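# Transfer deep-well block from nest N1 to nest N2

## Task

Carry the 96-well deep-well block out of plate nest N1 and into plate nest N2 so it rests flat within N2's locators, with well A1 (the block's cut-off corner) at N2's corner labelled A1. A short drop of a few millimetres while placing it in N2 is acceptable, but a much higher drop there fails. The block must stay in place without the robot holding it, and the gripper must release it and move away at the end.

## Robot and tools

Robot: two xArm6 arms with bio grippers, left_arm and right_arm. You can use one arm and park the other out of the way. Seen from the arms' side of the table, N1 is the right-hand nest. Well A1 sits at the block's cut-off corner.

Scene frame: origin on the table top between the arms, +z up, +x out over the table, left_arm on the +y side. The names left and right do not correspond to image sides. Arm bases (URDF root): left_arm at (-0.034, +0.402, 0) m, quat_wxyz (+0.996, 0, 0, -0.090); right_arm at (+0.044, -0.345, 0) m, quat_wxyz (+0.996, 0, 0, +0.092).

Gripper frame: the reported end_effector_position is the pinch point between the finger pads, about 2 cm short of the fingertips. Its +x runs along the fingers toward the tips, +y across them (the closing direction), +z back toward the flange. The fingers project sideways from the wrist flange; with the flange pointing straight down they are level, and wrist roll swings them around.

Command row (shared by execute_actions and move): 14 numbers, each in [-1, 1], always all 14 even if one arm is idle. Order: left_arm dx, dy, dz, rx, ry, rz, opening, then right_arm in the same order. dx..rz are an offset, not a pose: they are expressed in that gripper's own axes and measured from the gripper's measured pose (not its last commanded one). Scale: 1.0 equals 0.6 m of translation or 180 degrees of rotation; rx, ry, rz form a single rotation vector. Opening is absolute, not an offset: +1 is fully open (0.150 m between pads), -1 is closed (pads still 0.071 m apart). Between the extremes, the fingers go to where grip_measured reads the value you send.

execute_actions(actions): a list of actions run one after another. Each action is a table of up to 15 rows; each row lasts one control step of 1/30 s, and if fewer than 15 rows are given the last row is held for the remaining steps. Every row in an action is an offset from the gripper pose at the start of that action (for the first action in a call, the last pose reported in this scene), not from the preceding row. An empty list just returns state and images.

move(target, speed, blocking): target is one 14-number row as above, offset from the pose in the latest result that showed one. Each gripper travels a straight path toward its target; both paths finish together, taking 0.5 to 10 s (cut off at 10 s). speed is the path top speed in m/s, 0.002 to 0.5, default 0.25; rotation is capped at twice that in rad/s. Openings are sent when the move begins. Paths do not avoid obstacles or the other arm, and the hand can lag, drift, or overshoot the speed, especially near full reach. blocking=false returns after 0.5 s while motion continues; then use wait or stop before any new execute_actions or move. The result adds a move: line with the outcome (done, off_target, moving, held, fault), any limits that acted (paced = the sent pose was clipped; held = a check blocked steps, after which the arm may surge), and each gripper's distance to its target.

wait(seconds): 0 to 10; lets the simulation run with each arm holding its last command; returns early if a running move finishes. stop(): brakes a running move (needs stopping distance; fingers keep moving). zoom_image(camera, region): camera is cam_high, cam_low, cam_left_wrist or cam_right_wrist; region is [x0, y0, x1, y1] in pixels, top-left origin, at most 504x504. Image sizes: cam_high and cam_low 672x504, wrist cameras 616x616. read_manual(section) returns only licence text. finished_scene(scene) ends the current scene, passing its number; it is irreversible and reports success.

Controller behaviour: each control step clips the commanded pose to within 70 mm and 16 degrees of the measured pose, then damped IK drives the joints, favouring position over orientation. A distant target may need several actions; after an action the arm stops at its last clipped pose, so send the remainder next. Hand target lines show where each gripper is currently being driven. A pose unreachable line means the clearance check altered or blocked that arm's command. Joint speed is capped at 3.14 rad/s.

Result lines: per arm, pose (position in m, quat_wxyz) and velocities in the scene frame; printed positions can be somewhat off, more so far out. grip_measured is finger opening on the command scale; the final Joint positions entry is opening in metres (each gripper may read up to about 1 mm off). Joint torques are total drive output, with offsets and noise.

Grasping: to keep hold, command an opening at least about 0.04 below grip_measured. Pad force tops out near 20 N per pad; closing quickly can squeeze harder and even spring the fingers open.

Cautions: lower the block until nearly seated before opening, so any drop is only millimetres. Move slowly near contact; a target set deep past a surface keeps pushing harder until you move that hand back (zero offsets don't relieve it). Don't let the arms collide or press each other. Don't knock anything off the table. A loose object may occasionally get nudged. Torque beyond a joint's load limit (N m: waist 46, shoulder 46, elbow 27.6, forearm roll 27.6, wrist pitch 18.4, wrist roll 18.4, including held weight) triggers a TORQUE FAULT: the arm backs off, freezes for 10 s and drops the rest of the call. Holding loads heats motors: MOTOR HOT warns at 65 °C, and at 80 °C an OVER-TEMPERATURE FAULT brakes that arm until cooled. To keep an idle arm still, send zeros for its offsets and its desired opening. Finish by opening, lifting clear, then calling finished_scene.

Each tool is called after "Emit:" by a JSON object that holds its "name" and its "arguments".

## Session

Emit:
{"name": "execute_actions", "arguments": {"actions": []}}

Scene clock: 0.00 s.
left_arm: end_effector_position=(+0.2049, -0.0497, +0.2594) grip_measured=+0.98 end_effector_quat_wxyz=(+0.554, +0.680, -0.228, -0.422) end_effector_velocity=(+0.000, +0.000, -0.000) end_effector_angular_velocity=(+0.002, -0.000, -0.001) | right_arm: end_effector_position=(+0.5028, -0.0976, +0.2010) grip_measured=+1.00 end_effector_quat_wxyz=(-0.483, +0.681, +0.306, -0.458) end_effector_velocity=(+0.000, -0.000, +0.000) end_effector_angular_velocity=(+0.002, +0.000, -0.001)
Joint positions: left_arm=[-1.37   0.094 -0.888  1.164  1.991 -0.528  0.149] | right_arm=[ 0.359 -0.038 -0.509 -2.187  1.359  0.793  0.15 ]
Joint velocities: left_arm=[ 0.    -0.     0.001  0.001  0.     0.001  0.   ] | right_arm=[-0.    -0.    -0.     0.002 -0.     0.002  0.   ]
Joint torques (N m, as the arm reports them, + toward a larger angle): no reading
Hand target (left_arm): +0.205, -0.050, +0.259; +0.554, +0.680, -0.228, -0.422
Hand target (right_arm): +0.503, -0.098, +0.201; -0.483, +0.681, +0.306, -0.458

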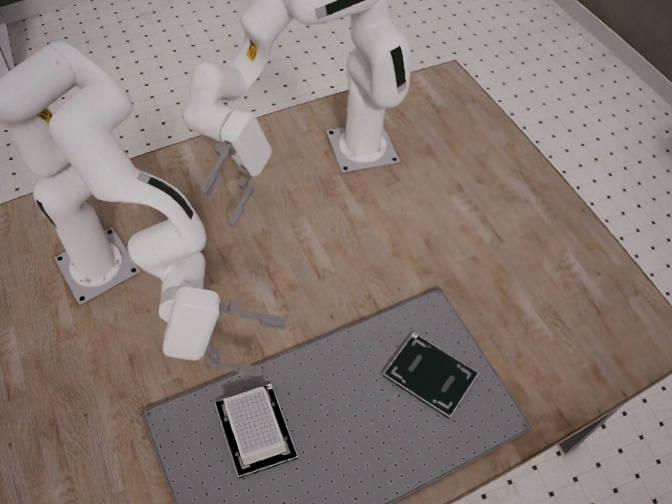

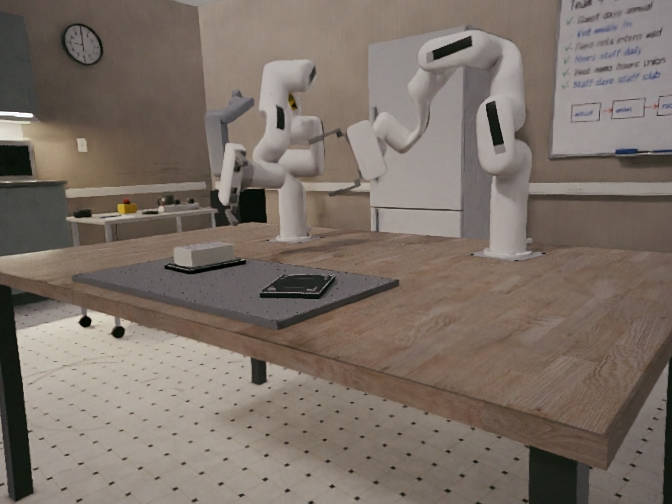

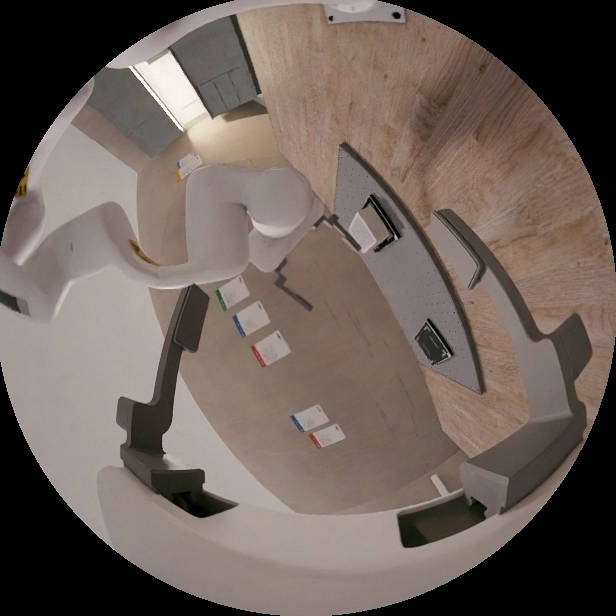

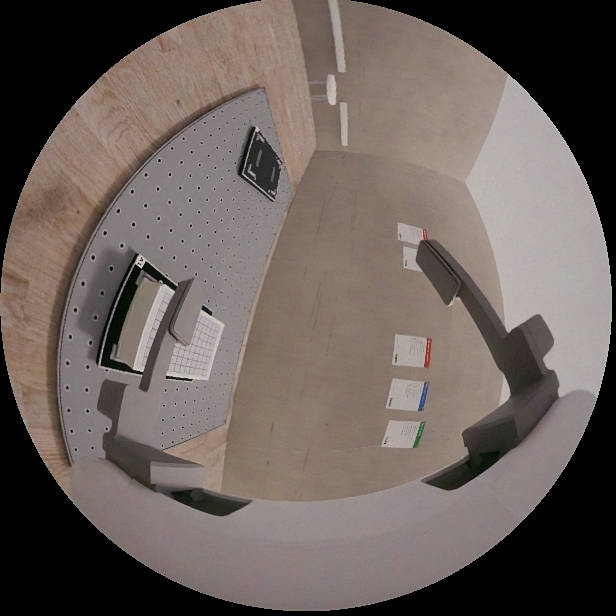

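Emit:
{"name": "zoom_image", "arguments": {"camera": "cam_high", "region": [190, 360, 330, 500]}}

Emit:
{"name": "zoom_image", "arguments": {"camera": "cam_high", "region": [370, 310, 490, 430]}}

Emit:
{"name": "zoom_image", "arguments": {"camera": "cam_high", "region": [130, 270, 550, 504]}}

Emit:
{"name": "zoom_image", "arguments": {"camera": "cam_low", "region": [150, 220, 350, 320]}}

Region (190, 360, 330, 500) of cam_high's 672x504 image, scaled by 3.600, with more detail than that image has.

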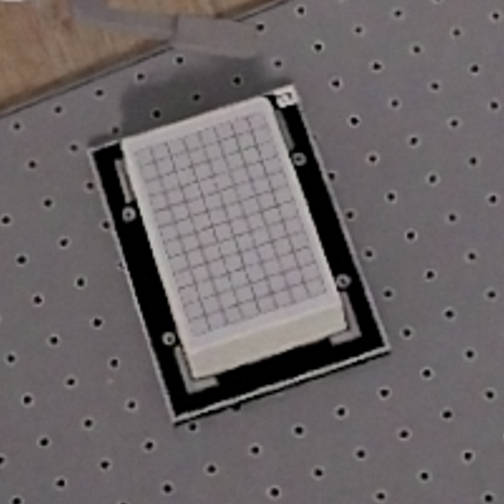

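Region (370, 310, 490, 430) of cam_high's 672x504 image, scaled by 4.200, with more detail than that image has.

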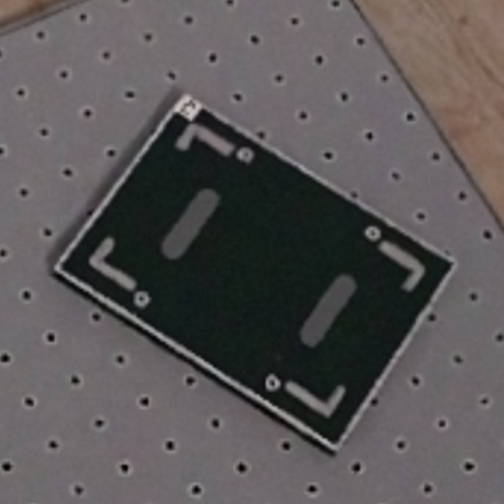

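Region (130, 270, 550, 504) of cam_high's 672x504 image, scaled by 1.200, with more detail than that image has; it fills the top 281 rows of this view, and the rest is white.

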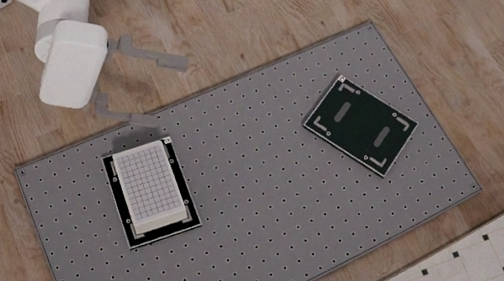

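Region (150, 220, 350, 320) of cam_low's 672x504 image, scaled by 2.520, with more detail than that image has.

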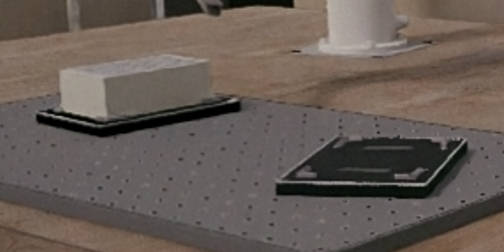

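Emit:
{"name": "zoom_image", "arguments": {"camera": "cam_high", "region": [215, 375, 285, 425]}}

Emit:
{"name": "zoom_image", "arguments": {"camera": "cam_high", "region": [230, 430, 300, 480]}}

Emit:
{"name": "zoom_image", "arguments": {"camera": "cam_right_wrist", "region": [80, 240, 240, 400]}}

Emit:
{"name": "zoom_image", "arguments": {"camera": "cam_high", "region": [40, 210, 150, 320]}}

Emit:
{"name": "zoom_image", "arguments": {"camera": "cam_high", "region": [310, 90, 420, 200]}}

Region (215, 375, 285, 425) of cam_high's 672x504 image, scaled by 7.200, with more detail than that image has; it fills the top 360 rows of this view, and the rest is white.

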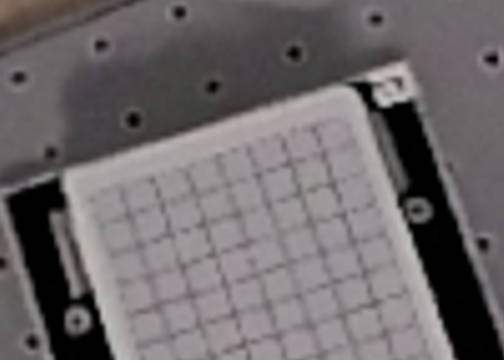

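Region (230, 430, 300, 480) of cam_high's 672x504 image, scaled by 7.200, with more detail than that image has; it fills the top 360 rows of this view, and the rest is white.

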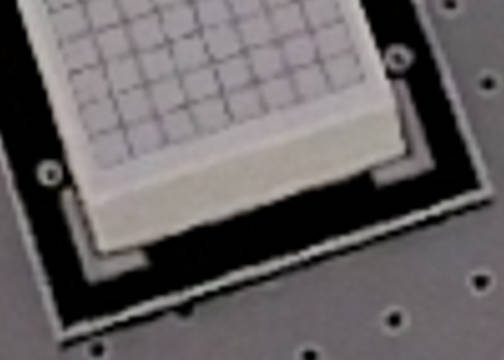

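Region (80, 240, 240, 400) of cam_right_wrist's 616x616 image, scaled by 3.150, with more detail than that image has.

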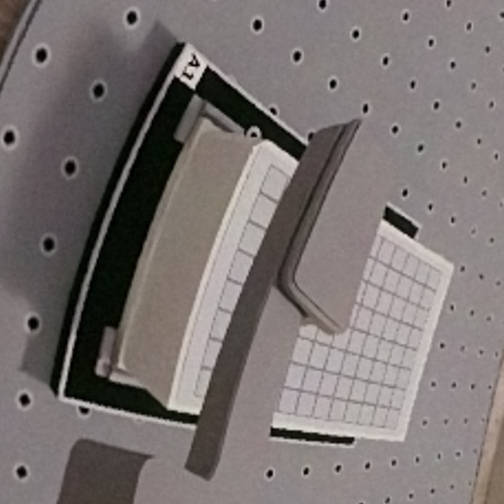

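Region (40, 210, 150, 320) of cam_high's 672x504 image, scaled by 4.582, with more detail than that image has.

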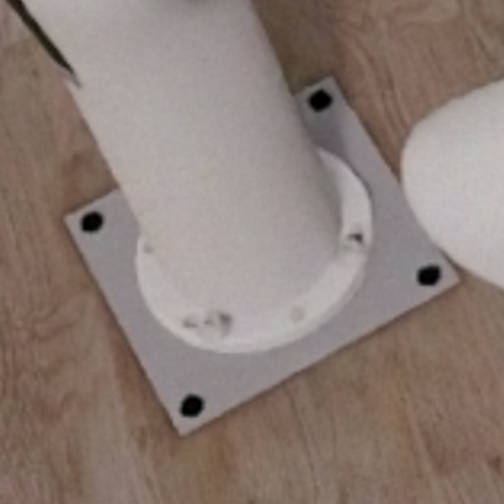

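Region (310, 90, 420, 200) of cam_high's 672x504 image, scaled by 4.582, with more detail than that image has.

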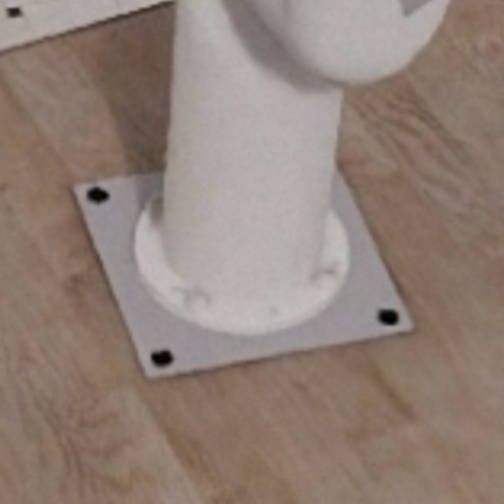

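Emit:
{"name": "move", "arguments": {"target": [-0.367,-0.119,0.182,0.0357,-0.105,0.003,1,-0.0063,0.0695,-0.0988,0.522,0.262,-0.375,1], "speed": 0.35}}

Scene clock: 70.80 s.
left_arm: end_effector_position=(-0.0150, +0.0800, +0.2607) grip_measured=+0.98 end_effector_quat_wxyz=(+0.473, +0.630, -0.342, -0.512) end_effector_velocity=(-0.001, -0.000, +0.000) end_effector_angular_velocity=(-0.000, +0.001, -0.002) | right_arm: end_effector_position=(+0.5546, -0.1370, +0.1702) grip_measured=+1.00 end_effector_quat_wxyz=(+0.999, +0.001, -0.001, -0.042) end_effector_velocity=(+0.000, -0.000, -0.000) end_effector_angular_velocity=(+0.007, +0.005, -0.003)
Joint positions: left_arm=[-2.133 -0.353 -0.449  0.773  2.239 -0.718  0.149] | right_arm=[ 0.363  0.099 -0.738  0.002  0.636  0.629  0.15 ]
Joint velocities: left_arm=[-0.003  0.    -0.001 -0.001  0.    -0.    -0.   ] | right_arm=[-0.001 -0.001 -0.002  0.014  0.003 -0.01  -0.   ]
Joint torques (N m, as the arm reports them, + toward a larger angle): left_arm=[ -0.81  -6.22 -13.54   1.58   1.54  -0.78] | right_arm=[ -0.35 -21.63 -16.58  -0.14  -1.36  -0.41]
Hand target (left_arm): -0.015, +0.080, +0.261; +0.473, +0.630, -0.343, -0.512
Hand target (right_arm): +0.555, -0.137, +0.170; +0.999, +0.002, -0.001, -0.042
Off the commanded pose (left_arm): 0.001 m, 0 deg.
Off the commanded pose (right_arm): 0.001 m, 0 deg.
move: done

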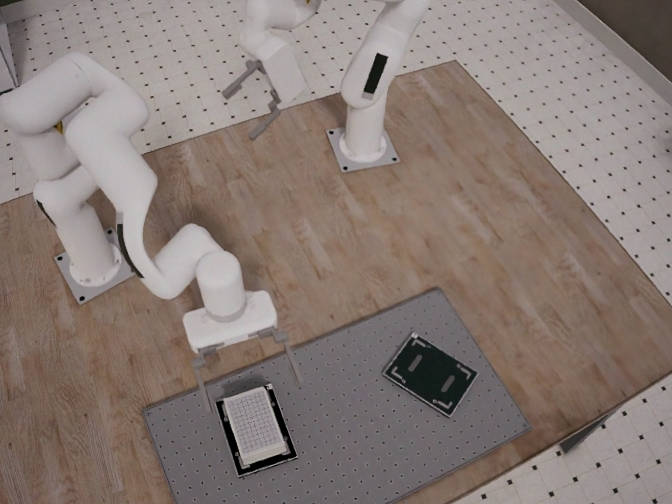

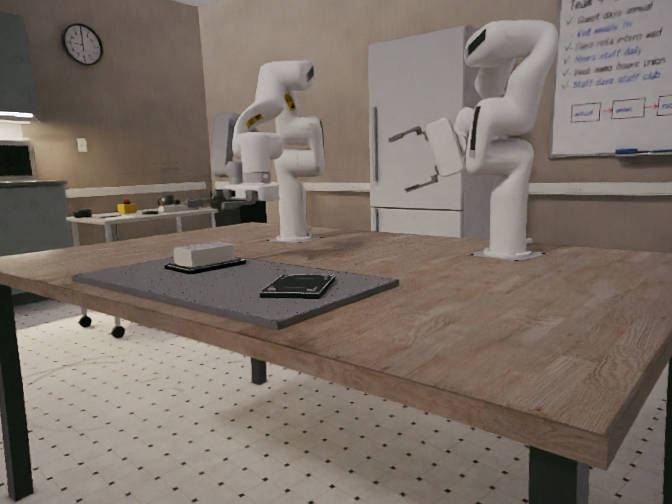

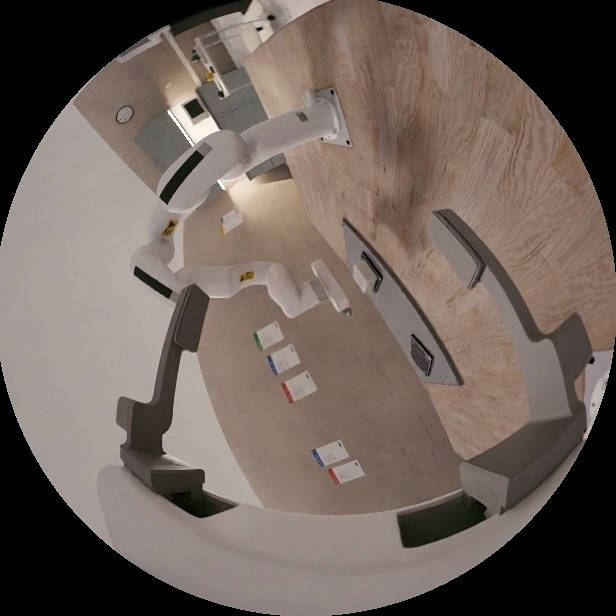

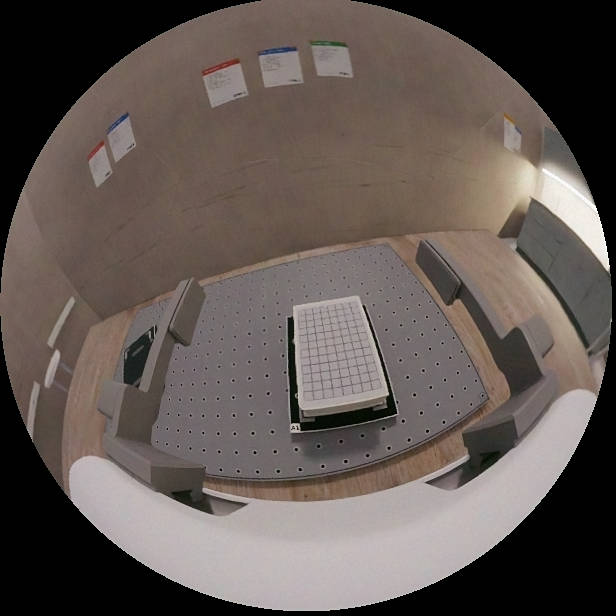

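Emit:
{"name": "move", "arguments": {"target": [0,0,0,0,0,0,1,0,-0.015,-0.125,0,0,0,1], "speed": 0.2}}

Emit:
{"name": "zoom_image", "arguments": {"camera": "cam_high", "region": [170, 320, 330, 480]}}

Emit:
{"name": "zoom_image", "arguments": {"camera": "cam_low", "region": [150, 190, 300, 290]}}

Scene clock: 73.80 s.
left_arm: end_effector_position=(-0.0150, +0.0800, +0.2607) grip_measured=+0.98 end_effector_quat_wxyz=(+0.473, +0.630, -0.342, -0.512) end_effector_velocity=(-0.001, -0.000, -0.000) end_effector_angular_velocity=(-0.001, +0.002, -0.001) | right_arm: end_effector_position=(+0.5543, -0.1455, +0.0960) grip_measured=+1.00 end_effector_quat_wxyz=(+0.999, +0.002, -0.002, -0.042) end_effector_velocity=(-0.001, -0.001, -0.004) end_effector_angular_velocity=(-0.002, +0.003, +0.001)
Joint positions: left_arm=[-2.133 -0.353 -0.449  0.773  2.239 -0.718  0.149] | right_arm=[ 0.346  0.295 -0.71   0.003  0.411  0.61   0.15 ]
Joint velocities: left_arm=[-0.     0.    -0.001  0.    -0.002 -0.     0.   ] | right_arm=[-0.     0.007  0.002 -0.001 -0.006 -0.     0.   ]
Joint torques (N m, as the arm reports them, + toward a larger angle): left_arm=[ -1.09  -6.06 -13.47   1.5    1.6   -0.74] | right_arm=[ -0.76 -21.03 -13.47  -0.14  -1.54  -0.66]
Hand target (left_arm): -0.015, +0.080, +0.261; +0.473, +0.630, -0.342, -0.512
Hand target (right_arm): +0.554, -0.146, +0.095; +0.999, +0.001, -0.001, -0.042
Off the commanded pose (left_arm): 0.000 m, 0 deg.
Off the commanded pose (right_arm): 0.001 m, 0 deg.
move: done

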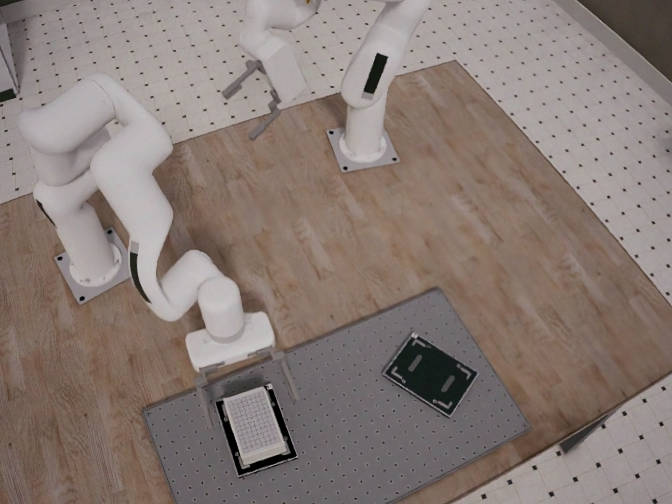

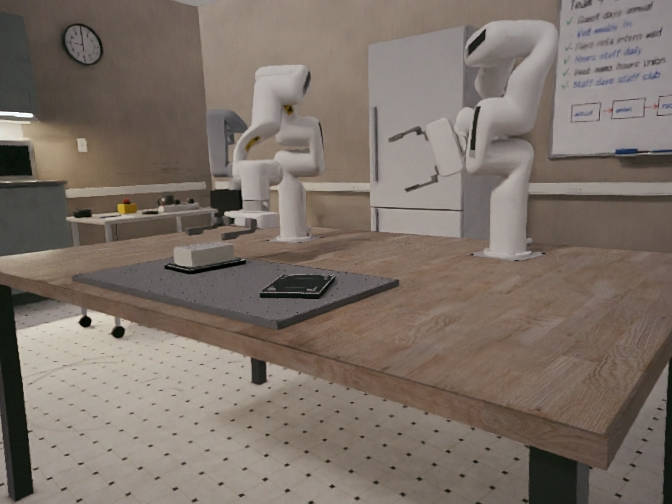

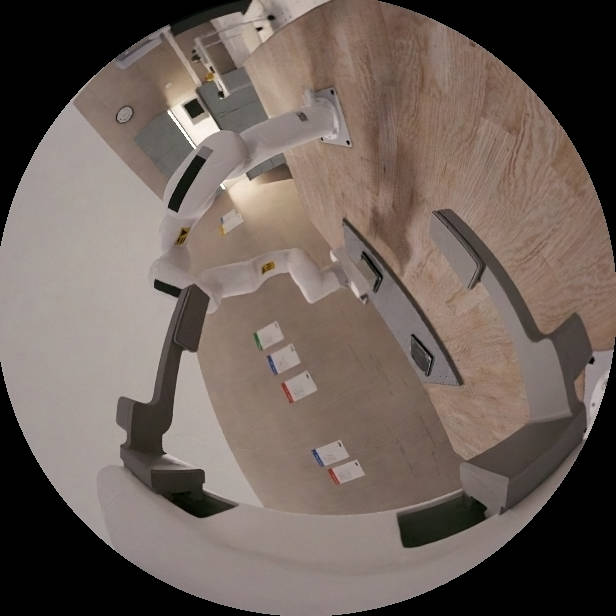

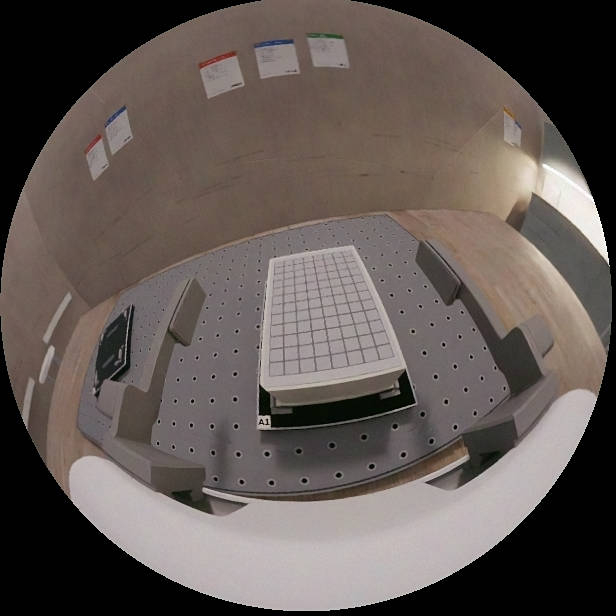

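Region (170, 320, 330, 480) of cam_high's 672x504 image, scaled by 3.150, with more detail than that image has.

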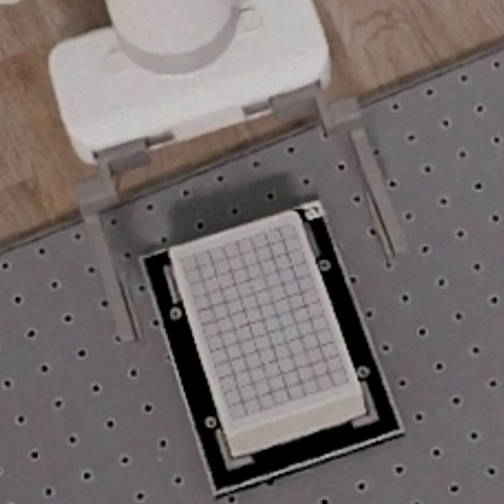

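Region (150, 190, 300, 290) of cam_low's 672x504 image, scaled by 3.360, with more detail than that image has.

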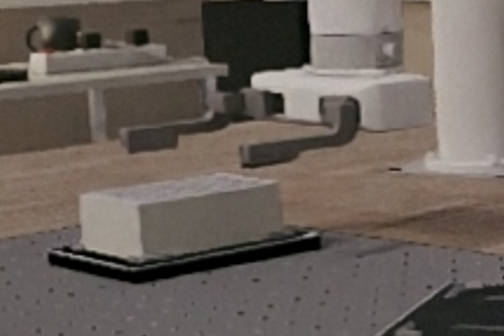

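Emit:
{"name": "move", "arguments": {"target": [0,0,0,0,0,0,1,0.02,-0.01,-0.073,0,0,0,0.2], "speed": 0.12}}

Emit:
{"name": "zoom_image", "arguments": {"camera": "cam_high", "region": [180, 340, 320, 480]}}

Emit:
{"name": "zoom_image", "arguments": {"camera": "cam_low", "region": [150, 200, 300, 290]}}

Scene clock: 78.57 s.
left_arm: end_effector_position=(-0.0150, +0.0800, +0.2607) grip_measured=+0.98 end_effector_quat_wxyz=(+0.473, +0.630, -0.342, -0.512) end_effector_velocity=(-0.000, -0.001, +0.001) end_effector_angular_velocity=(-0.002, +0.002, -0.000) | right_arm: end_effector_position=(+0.5660, -0.1521, +0.0527) grip_measured=+0.20 end_effector_quat_wxyz=(+0.999, +0.002, -0.002, -0.042) end_effector_velocity=(-0.001, -0.001, -0.003) end_effector_angular_velocity=(-0.002, +0.005, -0.001)
Joint positions: left_arm=[-2.133 -0.353 -0.449  0.773  2.239 -0.718  0.149] | right_arm=[ 0.319  0.446 -0.758  0.005  0.307  0.581  0.118]
Joint velocities: left_arm=[ 0.    -0.    -0.002  0.    -0.    -0.001 -0.   ] | right_arm=[-0.001  0.007 -0.001  0.001 -0.001 -0.     0.   ]
Joint torques (N m, as the arm reports them, + toward a larger angle): left_arm=[ -1.05  -6.2  -13.81   1.66   1.6   -0.77] | right_arm=[ -0.86 -23.2  -12.24  -0.25  -1.78  -0.32]
Hand target (left_arm): -0.015, +0.080, +0.261; +0.473, +0.630, -0.342, -0.512
Hand target (right_arm): +0.566, -0.152, +0.052; +0.999, +0.002, -0.001, -0.042
Off the commanded pose (left_arm): 0.000 m, 0 deg.
Off the commanded pose (right_arm): 0.001 m, 0 deg.
move: done

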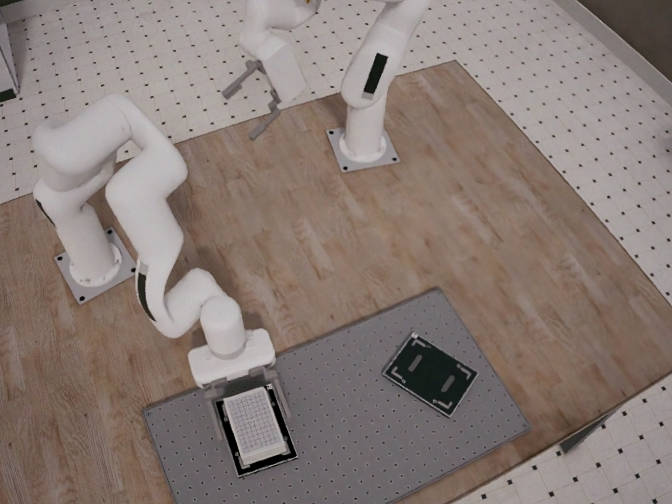

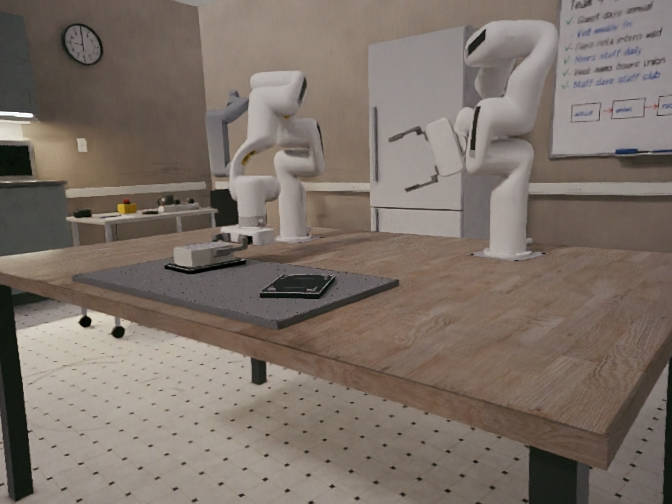

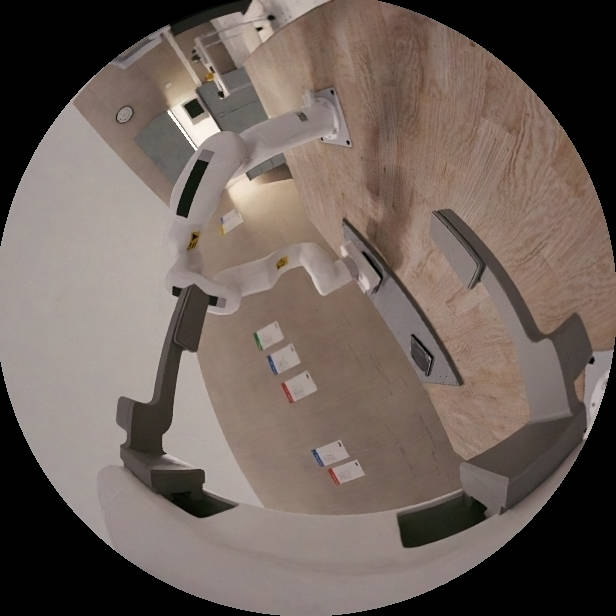

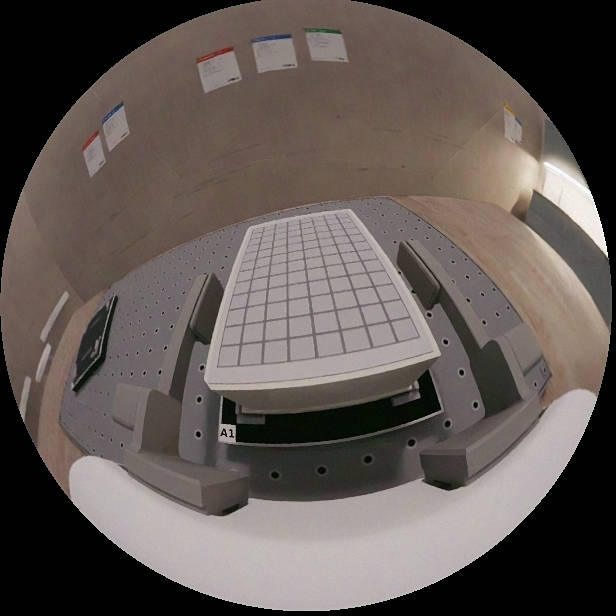

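Region (180, 340, 320, 480) of cam_high's 672x504 image, scaled by 3.600, with more detail than that image has.

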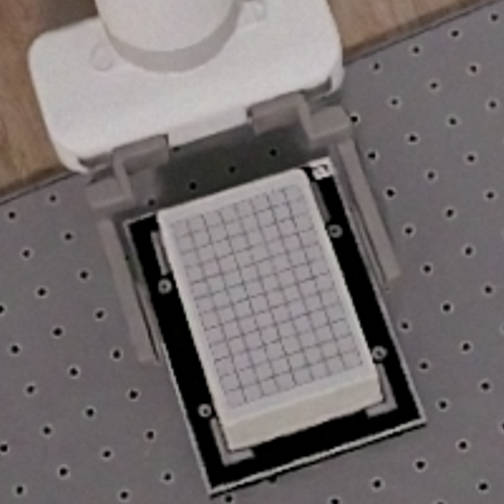

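Region (150, 200, 300, 290) of cam_low's 672x504 image, scaled by 3.360, with more detail than that image has; it fills the top 302 rows of this view, and the rest is white.

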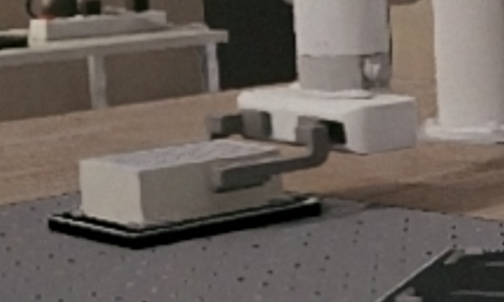

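Emit:
{"name": "move", "arguments": {"target": [0,0,0,0,0,0,1,0.0133,0.004,-0.014,0,0,0,-0.4], "speed": 0.05}}

Emit:
{"name": "zoom_image", "arguments": {"camera": "cam_high", "region": [200, 370, 310, 480]}}

Emit:
{"name": "zoom_image", "arguments": {"camera": "cam_low", "region": [150, 200, 300, 290]}}

Scene clock: 91.27 s.
left_arm: end_effector_position=(-0.0150, +0.0800, +0.2607) grip_measured=+0.98 end_effector_quat_wxyz=(+0.473, +0.630, -0.342, -0.512) end_effector_velocity=(-0.000, -0.000, +0.001) end_effector_angular_velocity=(-0.001, +0.000, +0.001) | right_arm: end_effector_position=(+0.5736, -0.1505, +0.0439) grip_measured=-0.40 end_effector_quat_wxyz=(+0.999, +0.002, -0.001, -0.042) end_effector_velocity=(+0.001, -0.000, +0.000) end_effector_angular_velocity=(+0.001, -0.001, -0.002)
Joint positions: left_arm=[-2.133 -0.353 -0.449  0.773  2.239 -0.718  0.149] | right_arm=[ 0.314  0.488 -0.793  0.006  0.302  0.576  0.095]
Joint velocities: left_arm=[-0.     0.    -0.003 -0.     0.002  0.    -0.   ] | right_arm=[-0.001  0.002 -0.004  0.001  0.     0.     0.   ]
Joint torques (N m, as the arm reports them, + toward a larger angle): left_arm=[ -0.93  -5.97 -13.36   1.6    1.6   -0.75] | right_arm=[ -1.84 -23.63 -14.2   -0.6   -2.04  -0.95]
Hand target (left_arm): -0.015, +0.080, +0.261; +0.473, +0.630, -0.342, -0.512
Hand target (right_arm): +0.574, -0.150, +0.044; +0.999, +0.002, -0.002, -0.042
Off the commanded pose (left_arm): 0.000 m, 0 deg.
Off the commanded pose (right_arm): 0.001 m, 0 deg.
move: done

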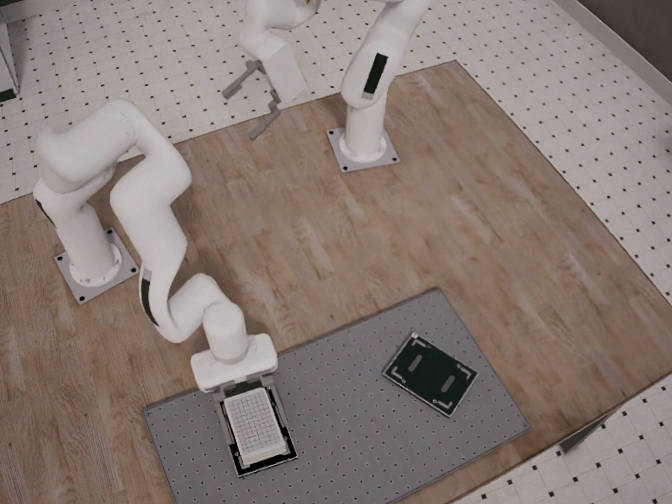

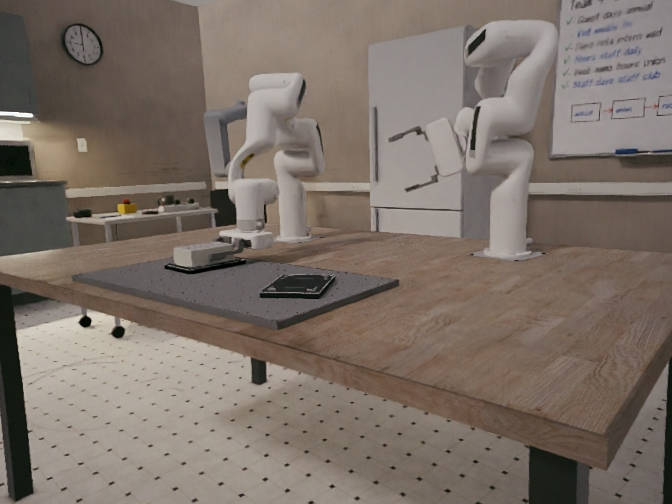

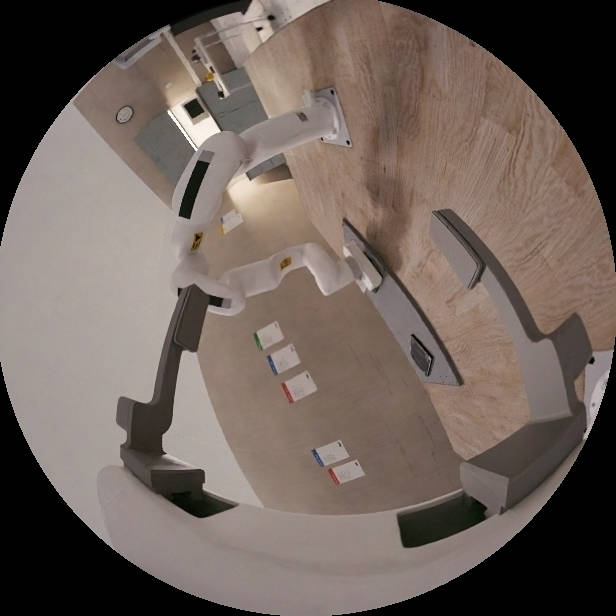

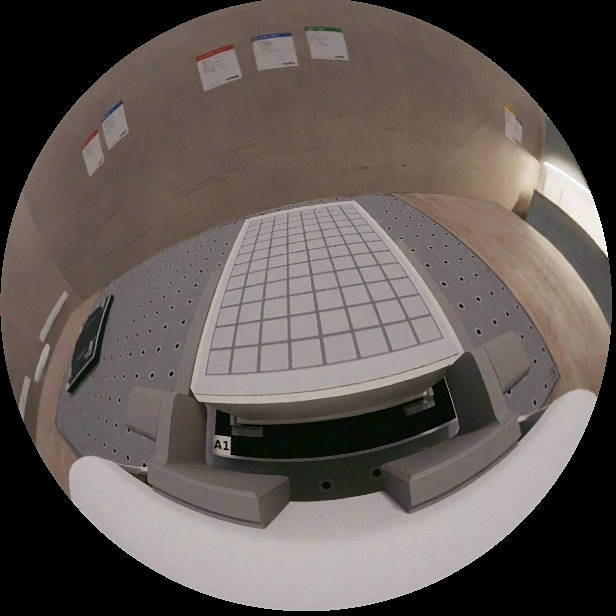

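Region (200, 370, 310, 480) of cam_high's 672x504 image, scaled by 4.582, with more detail than that image has.

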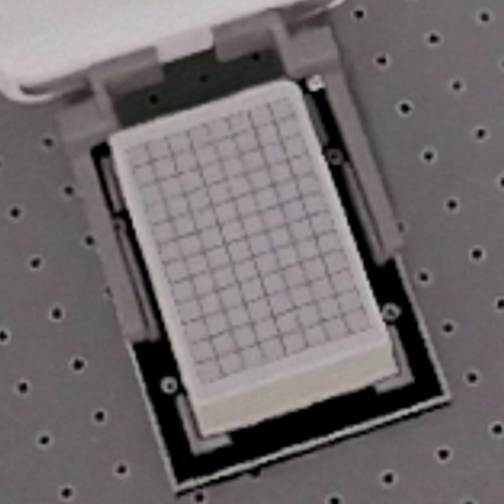

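Region (150, 200, 300, 290) of cam_low's 672x504 image, scaled by 3.360, with more detail than that image has; it fills the top 302 rows of this view, and the rest is white.

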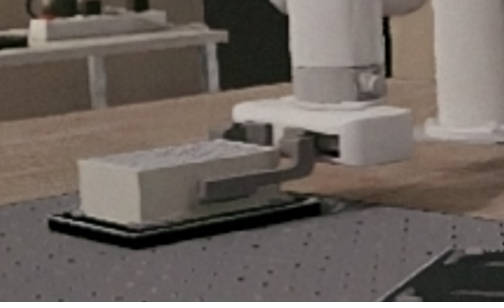

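Emit:
{"name": "move", "arguments": {"target": [0,0,0,0,0,0,1,-0.007,-0.002,0,0,0,0,-0.4], "speed": 0.03}}

Emit:
{"name": "zoom_image", "arguments": {"camera": "cam_high", "region": [200, 370, 310, 480]}}

Emit:
{"name": "zoom_image", "arguments": {"camera": "cam_right_wrist", "region": [110, 190, 560, 520]}}

Scene clock: 96.77 s.
left_arm: end_effector_position=(-0.0150, +0.0800, +0.2607) grip_measured=+0.98 end_effector_quat_wxyz=(+0.473, +0.630, -0.342, -0.512) end_effector_velocity=(-0.000, -0.000, +0.000) end_effector_angular_velocity=(-0.000, +0.000, -0.000) | right_arm: end_effector_position=(+0.5695, -0.1513, +0.0441) grip_measured=-0.40 end_effector_quat_wxyz=(+0.999, +0.002, -0.001, -0.042) end_effector_velocity=(-0.001, -0.001, +0.000) end_effector_angular_velocity=(+0.001, +0.000, -0.004)
Joint positions: left_arm=[-2.133 -0.353 -0.449  0.773  2.239 -0.718  0.149] | right_arm=[ 0.317  0.48  -0.778  0.006  0.294  0.578  0.095]
Joint velocities: left_arm=[ 0.  0. -0. -0. -0. -0. -0.] | right_arm=[ 0.001 -0.002  0.003  0.003 -0.001  0.002  0.   ]
Joint torques (N m, as the arm reports them, + toward a larger angle): left_arm=[ -0.88  -6.11 -13.5    1.56   1.56  -0.72] | right_arm=[ -0.27 -23.04 -12.42   0.06  -1.43  -0.23]
Hand target (left_arm): -0.015, +0.080, +0.261; +0.473, +0.630, -0.342, -0.512
Hand target (right_arm): +0.569, -0.151, +0.044; +0.999, +0.002, -0.001, -0.042
Off the commanded pose (left_arm): 0.000 m, 0 deg.
Off the commanded pose (right_arm): 0.000 m, 0 deg.
move: done

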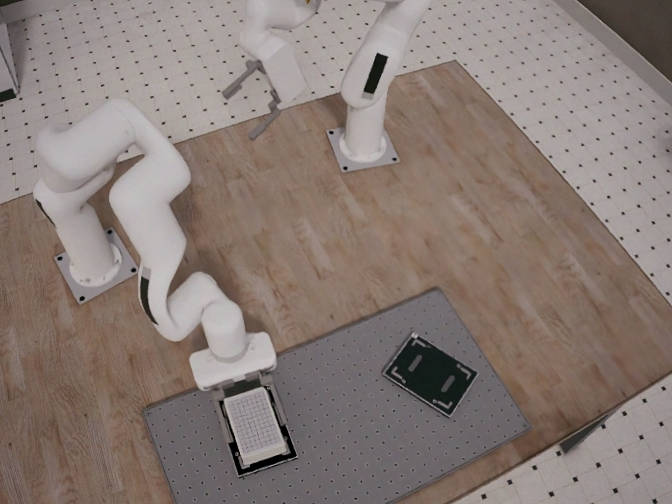

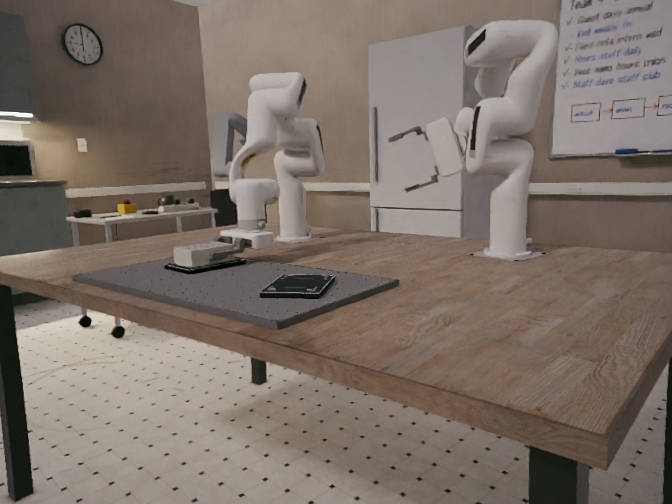

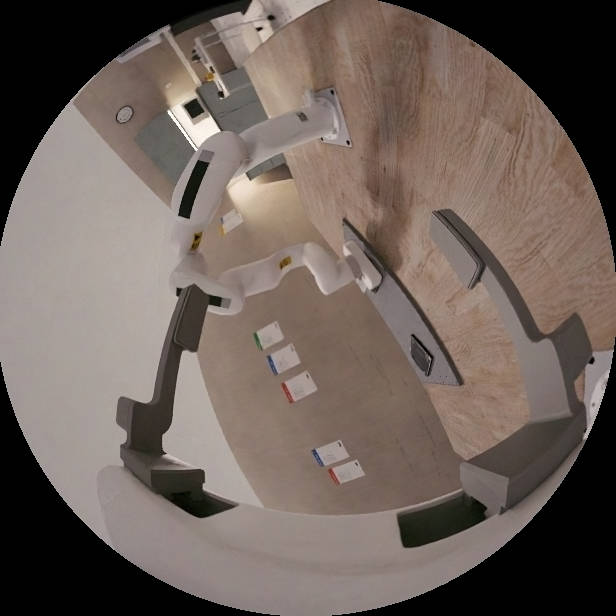

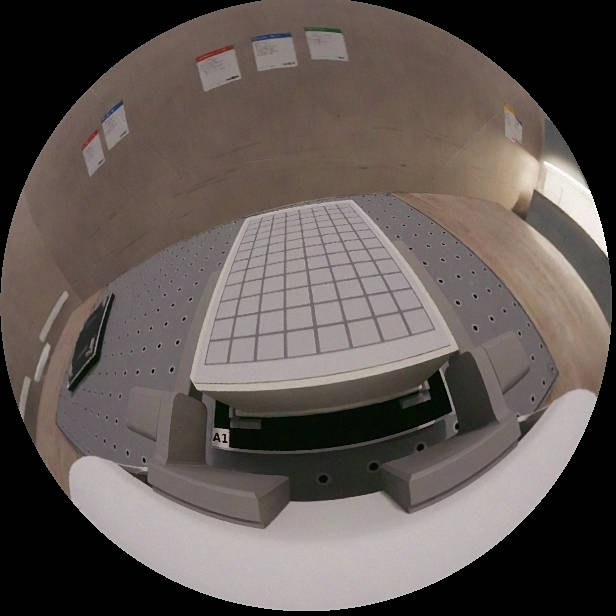

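Region (200, 370, 310, 480) of cam_high's 672x504 image, scaled by 4.582, with more detail than that image has.

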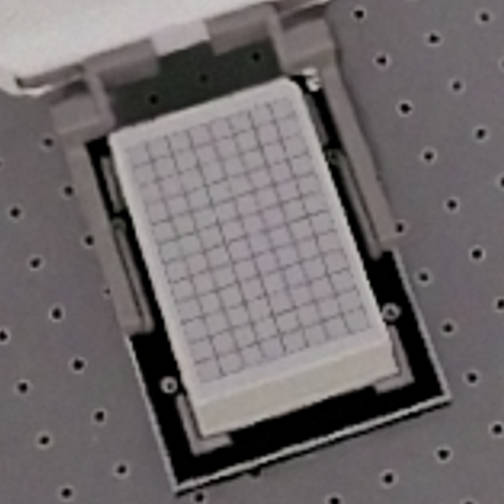

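Region (110, 190, 560, 520) of cam_right_wrist's 616x616 image, scaled by 1.120, with more detail than that image has; it fills the top 370 rows of this view, and the rest is white.

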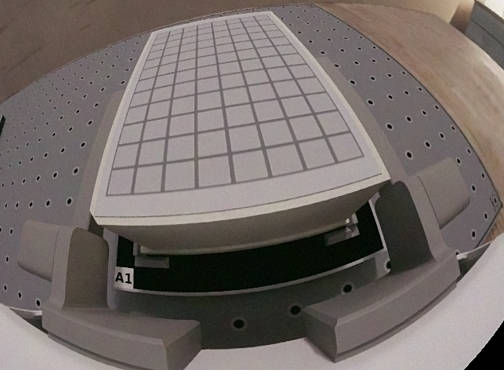

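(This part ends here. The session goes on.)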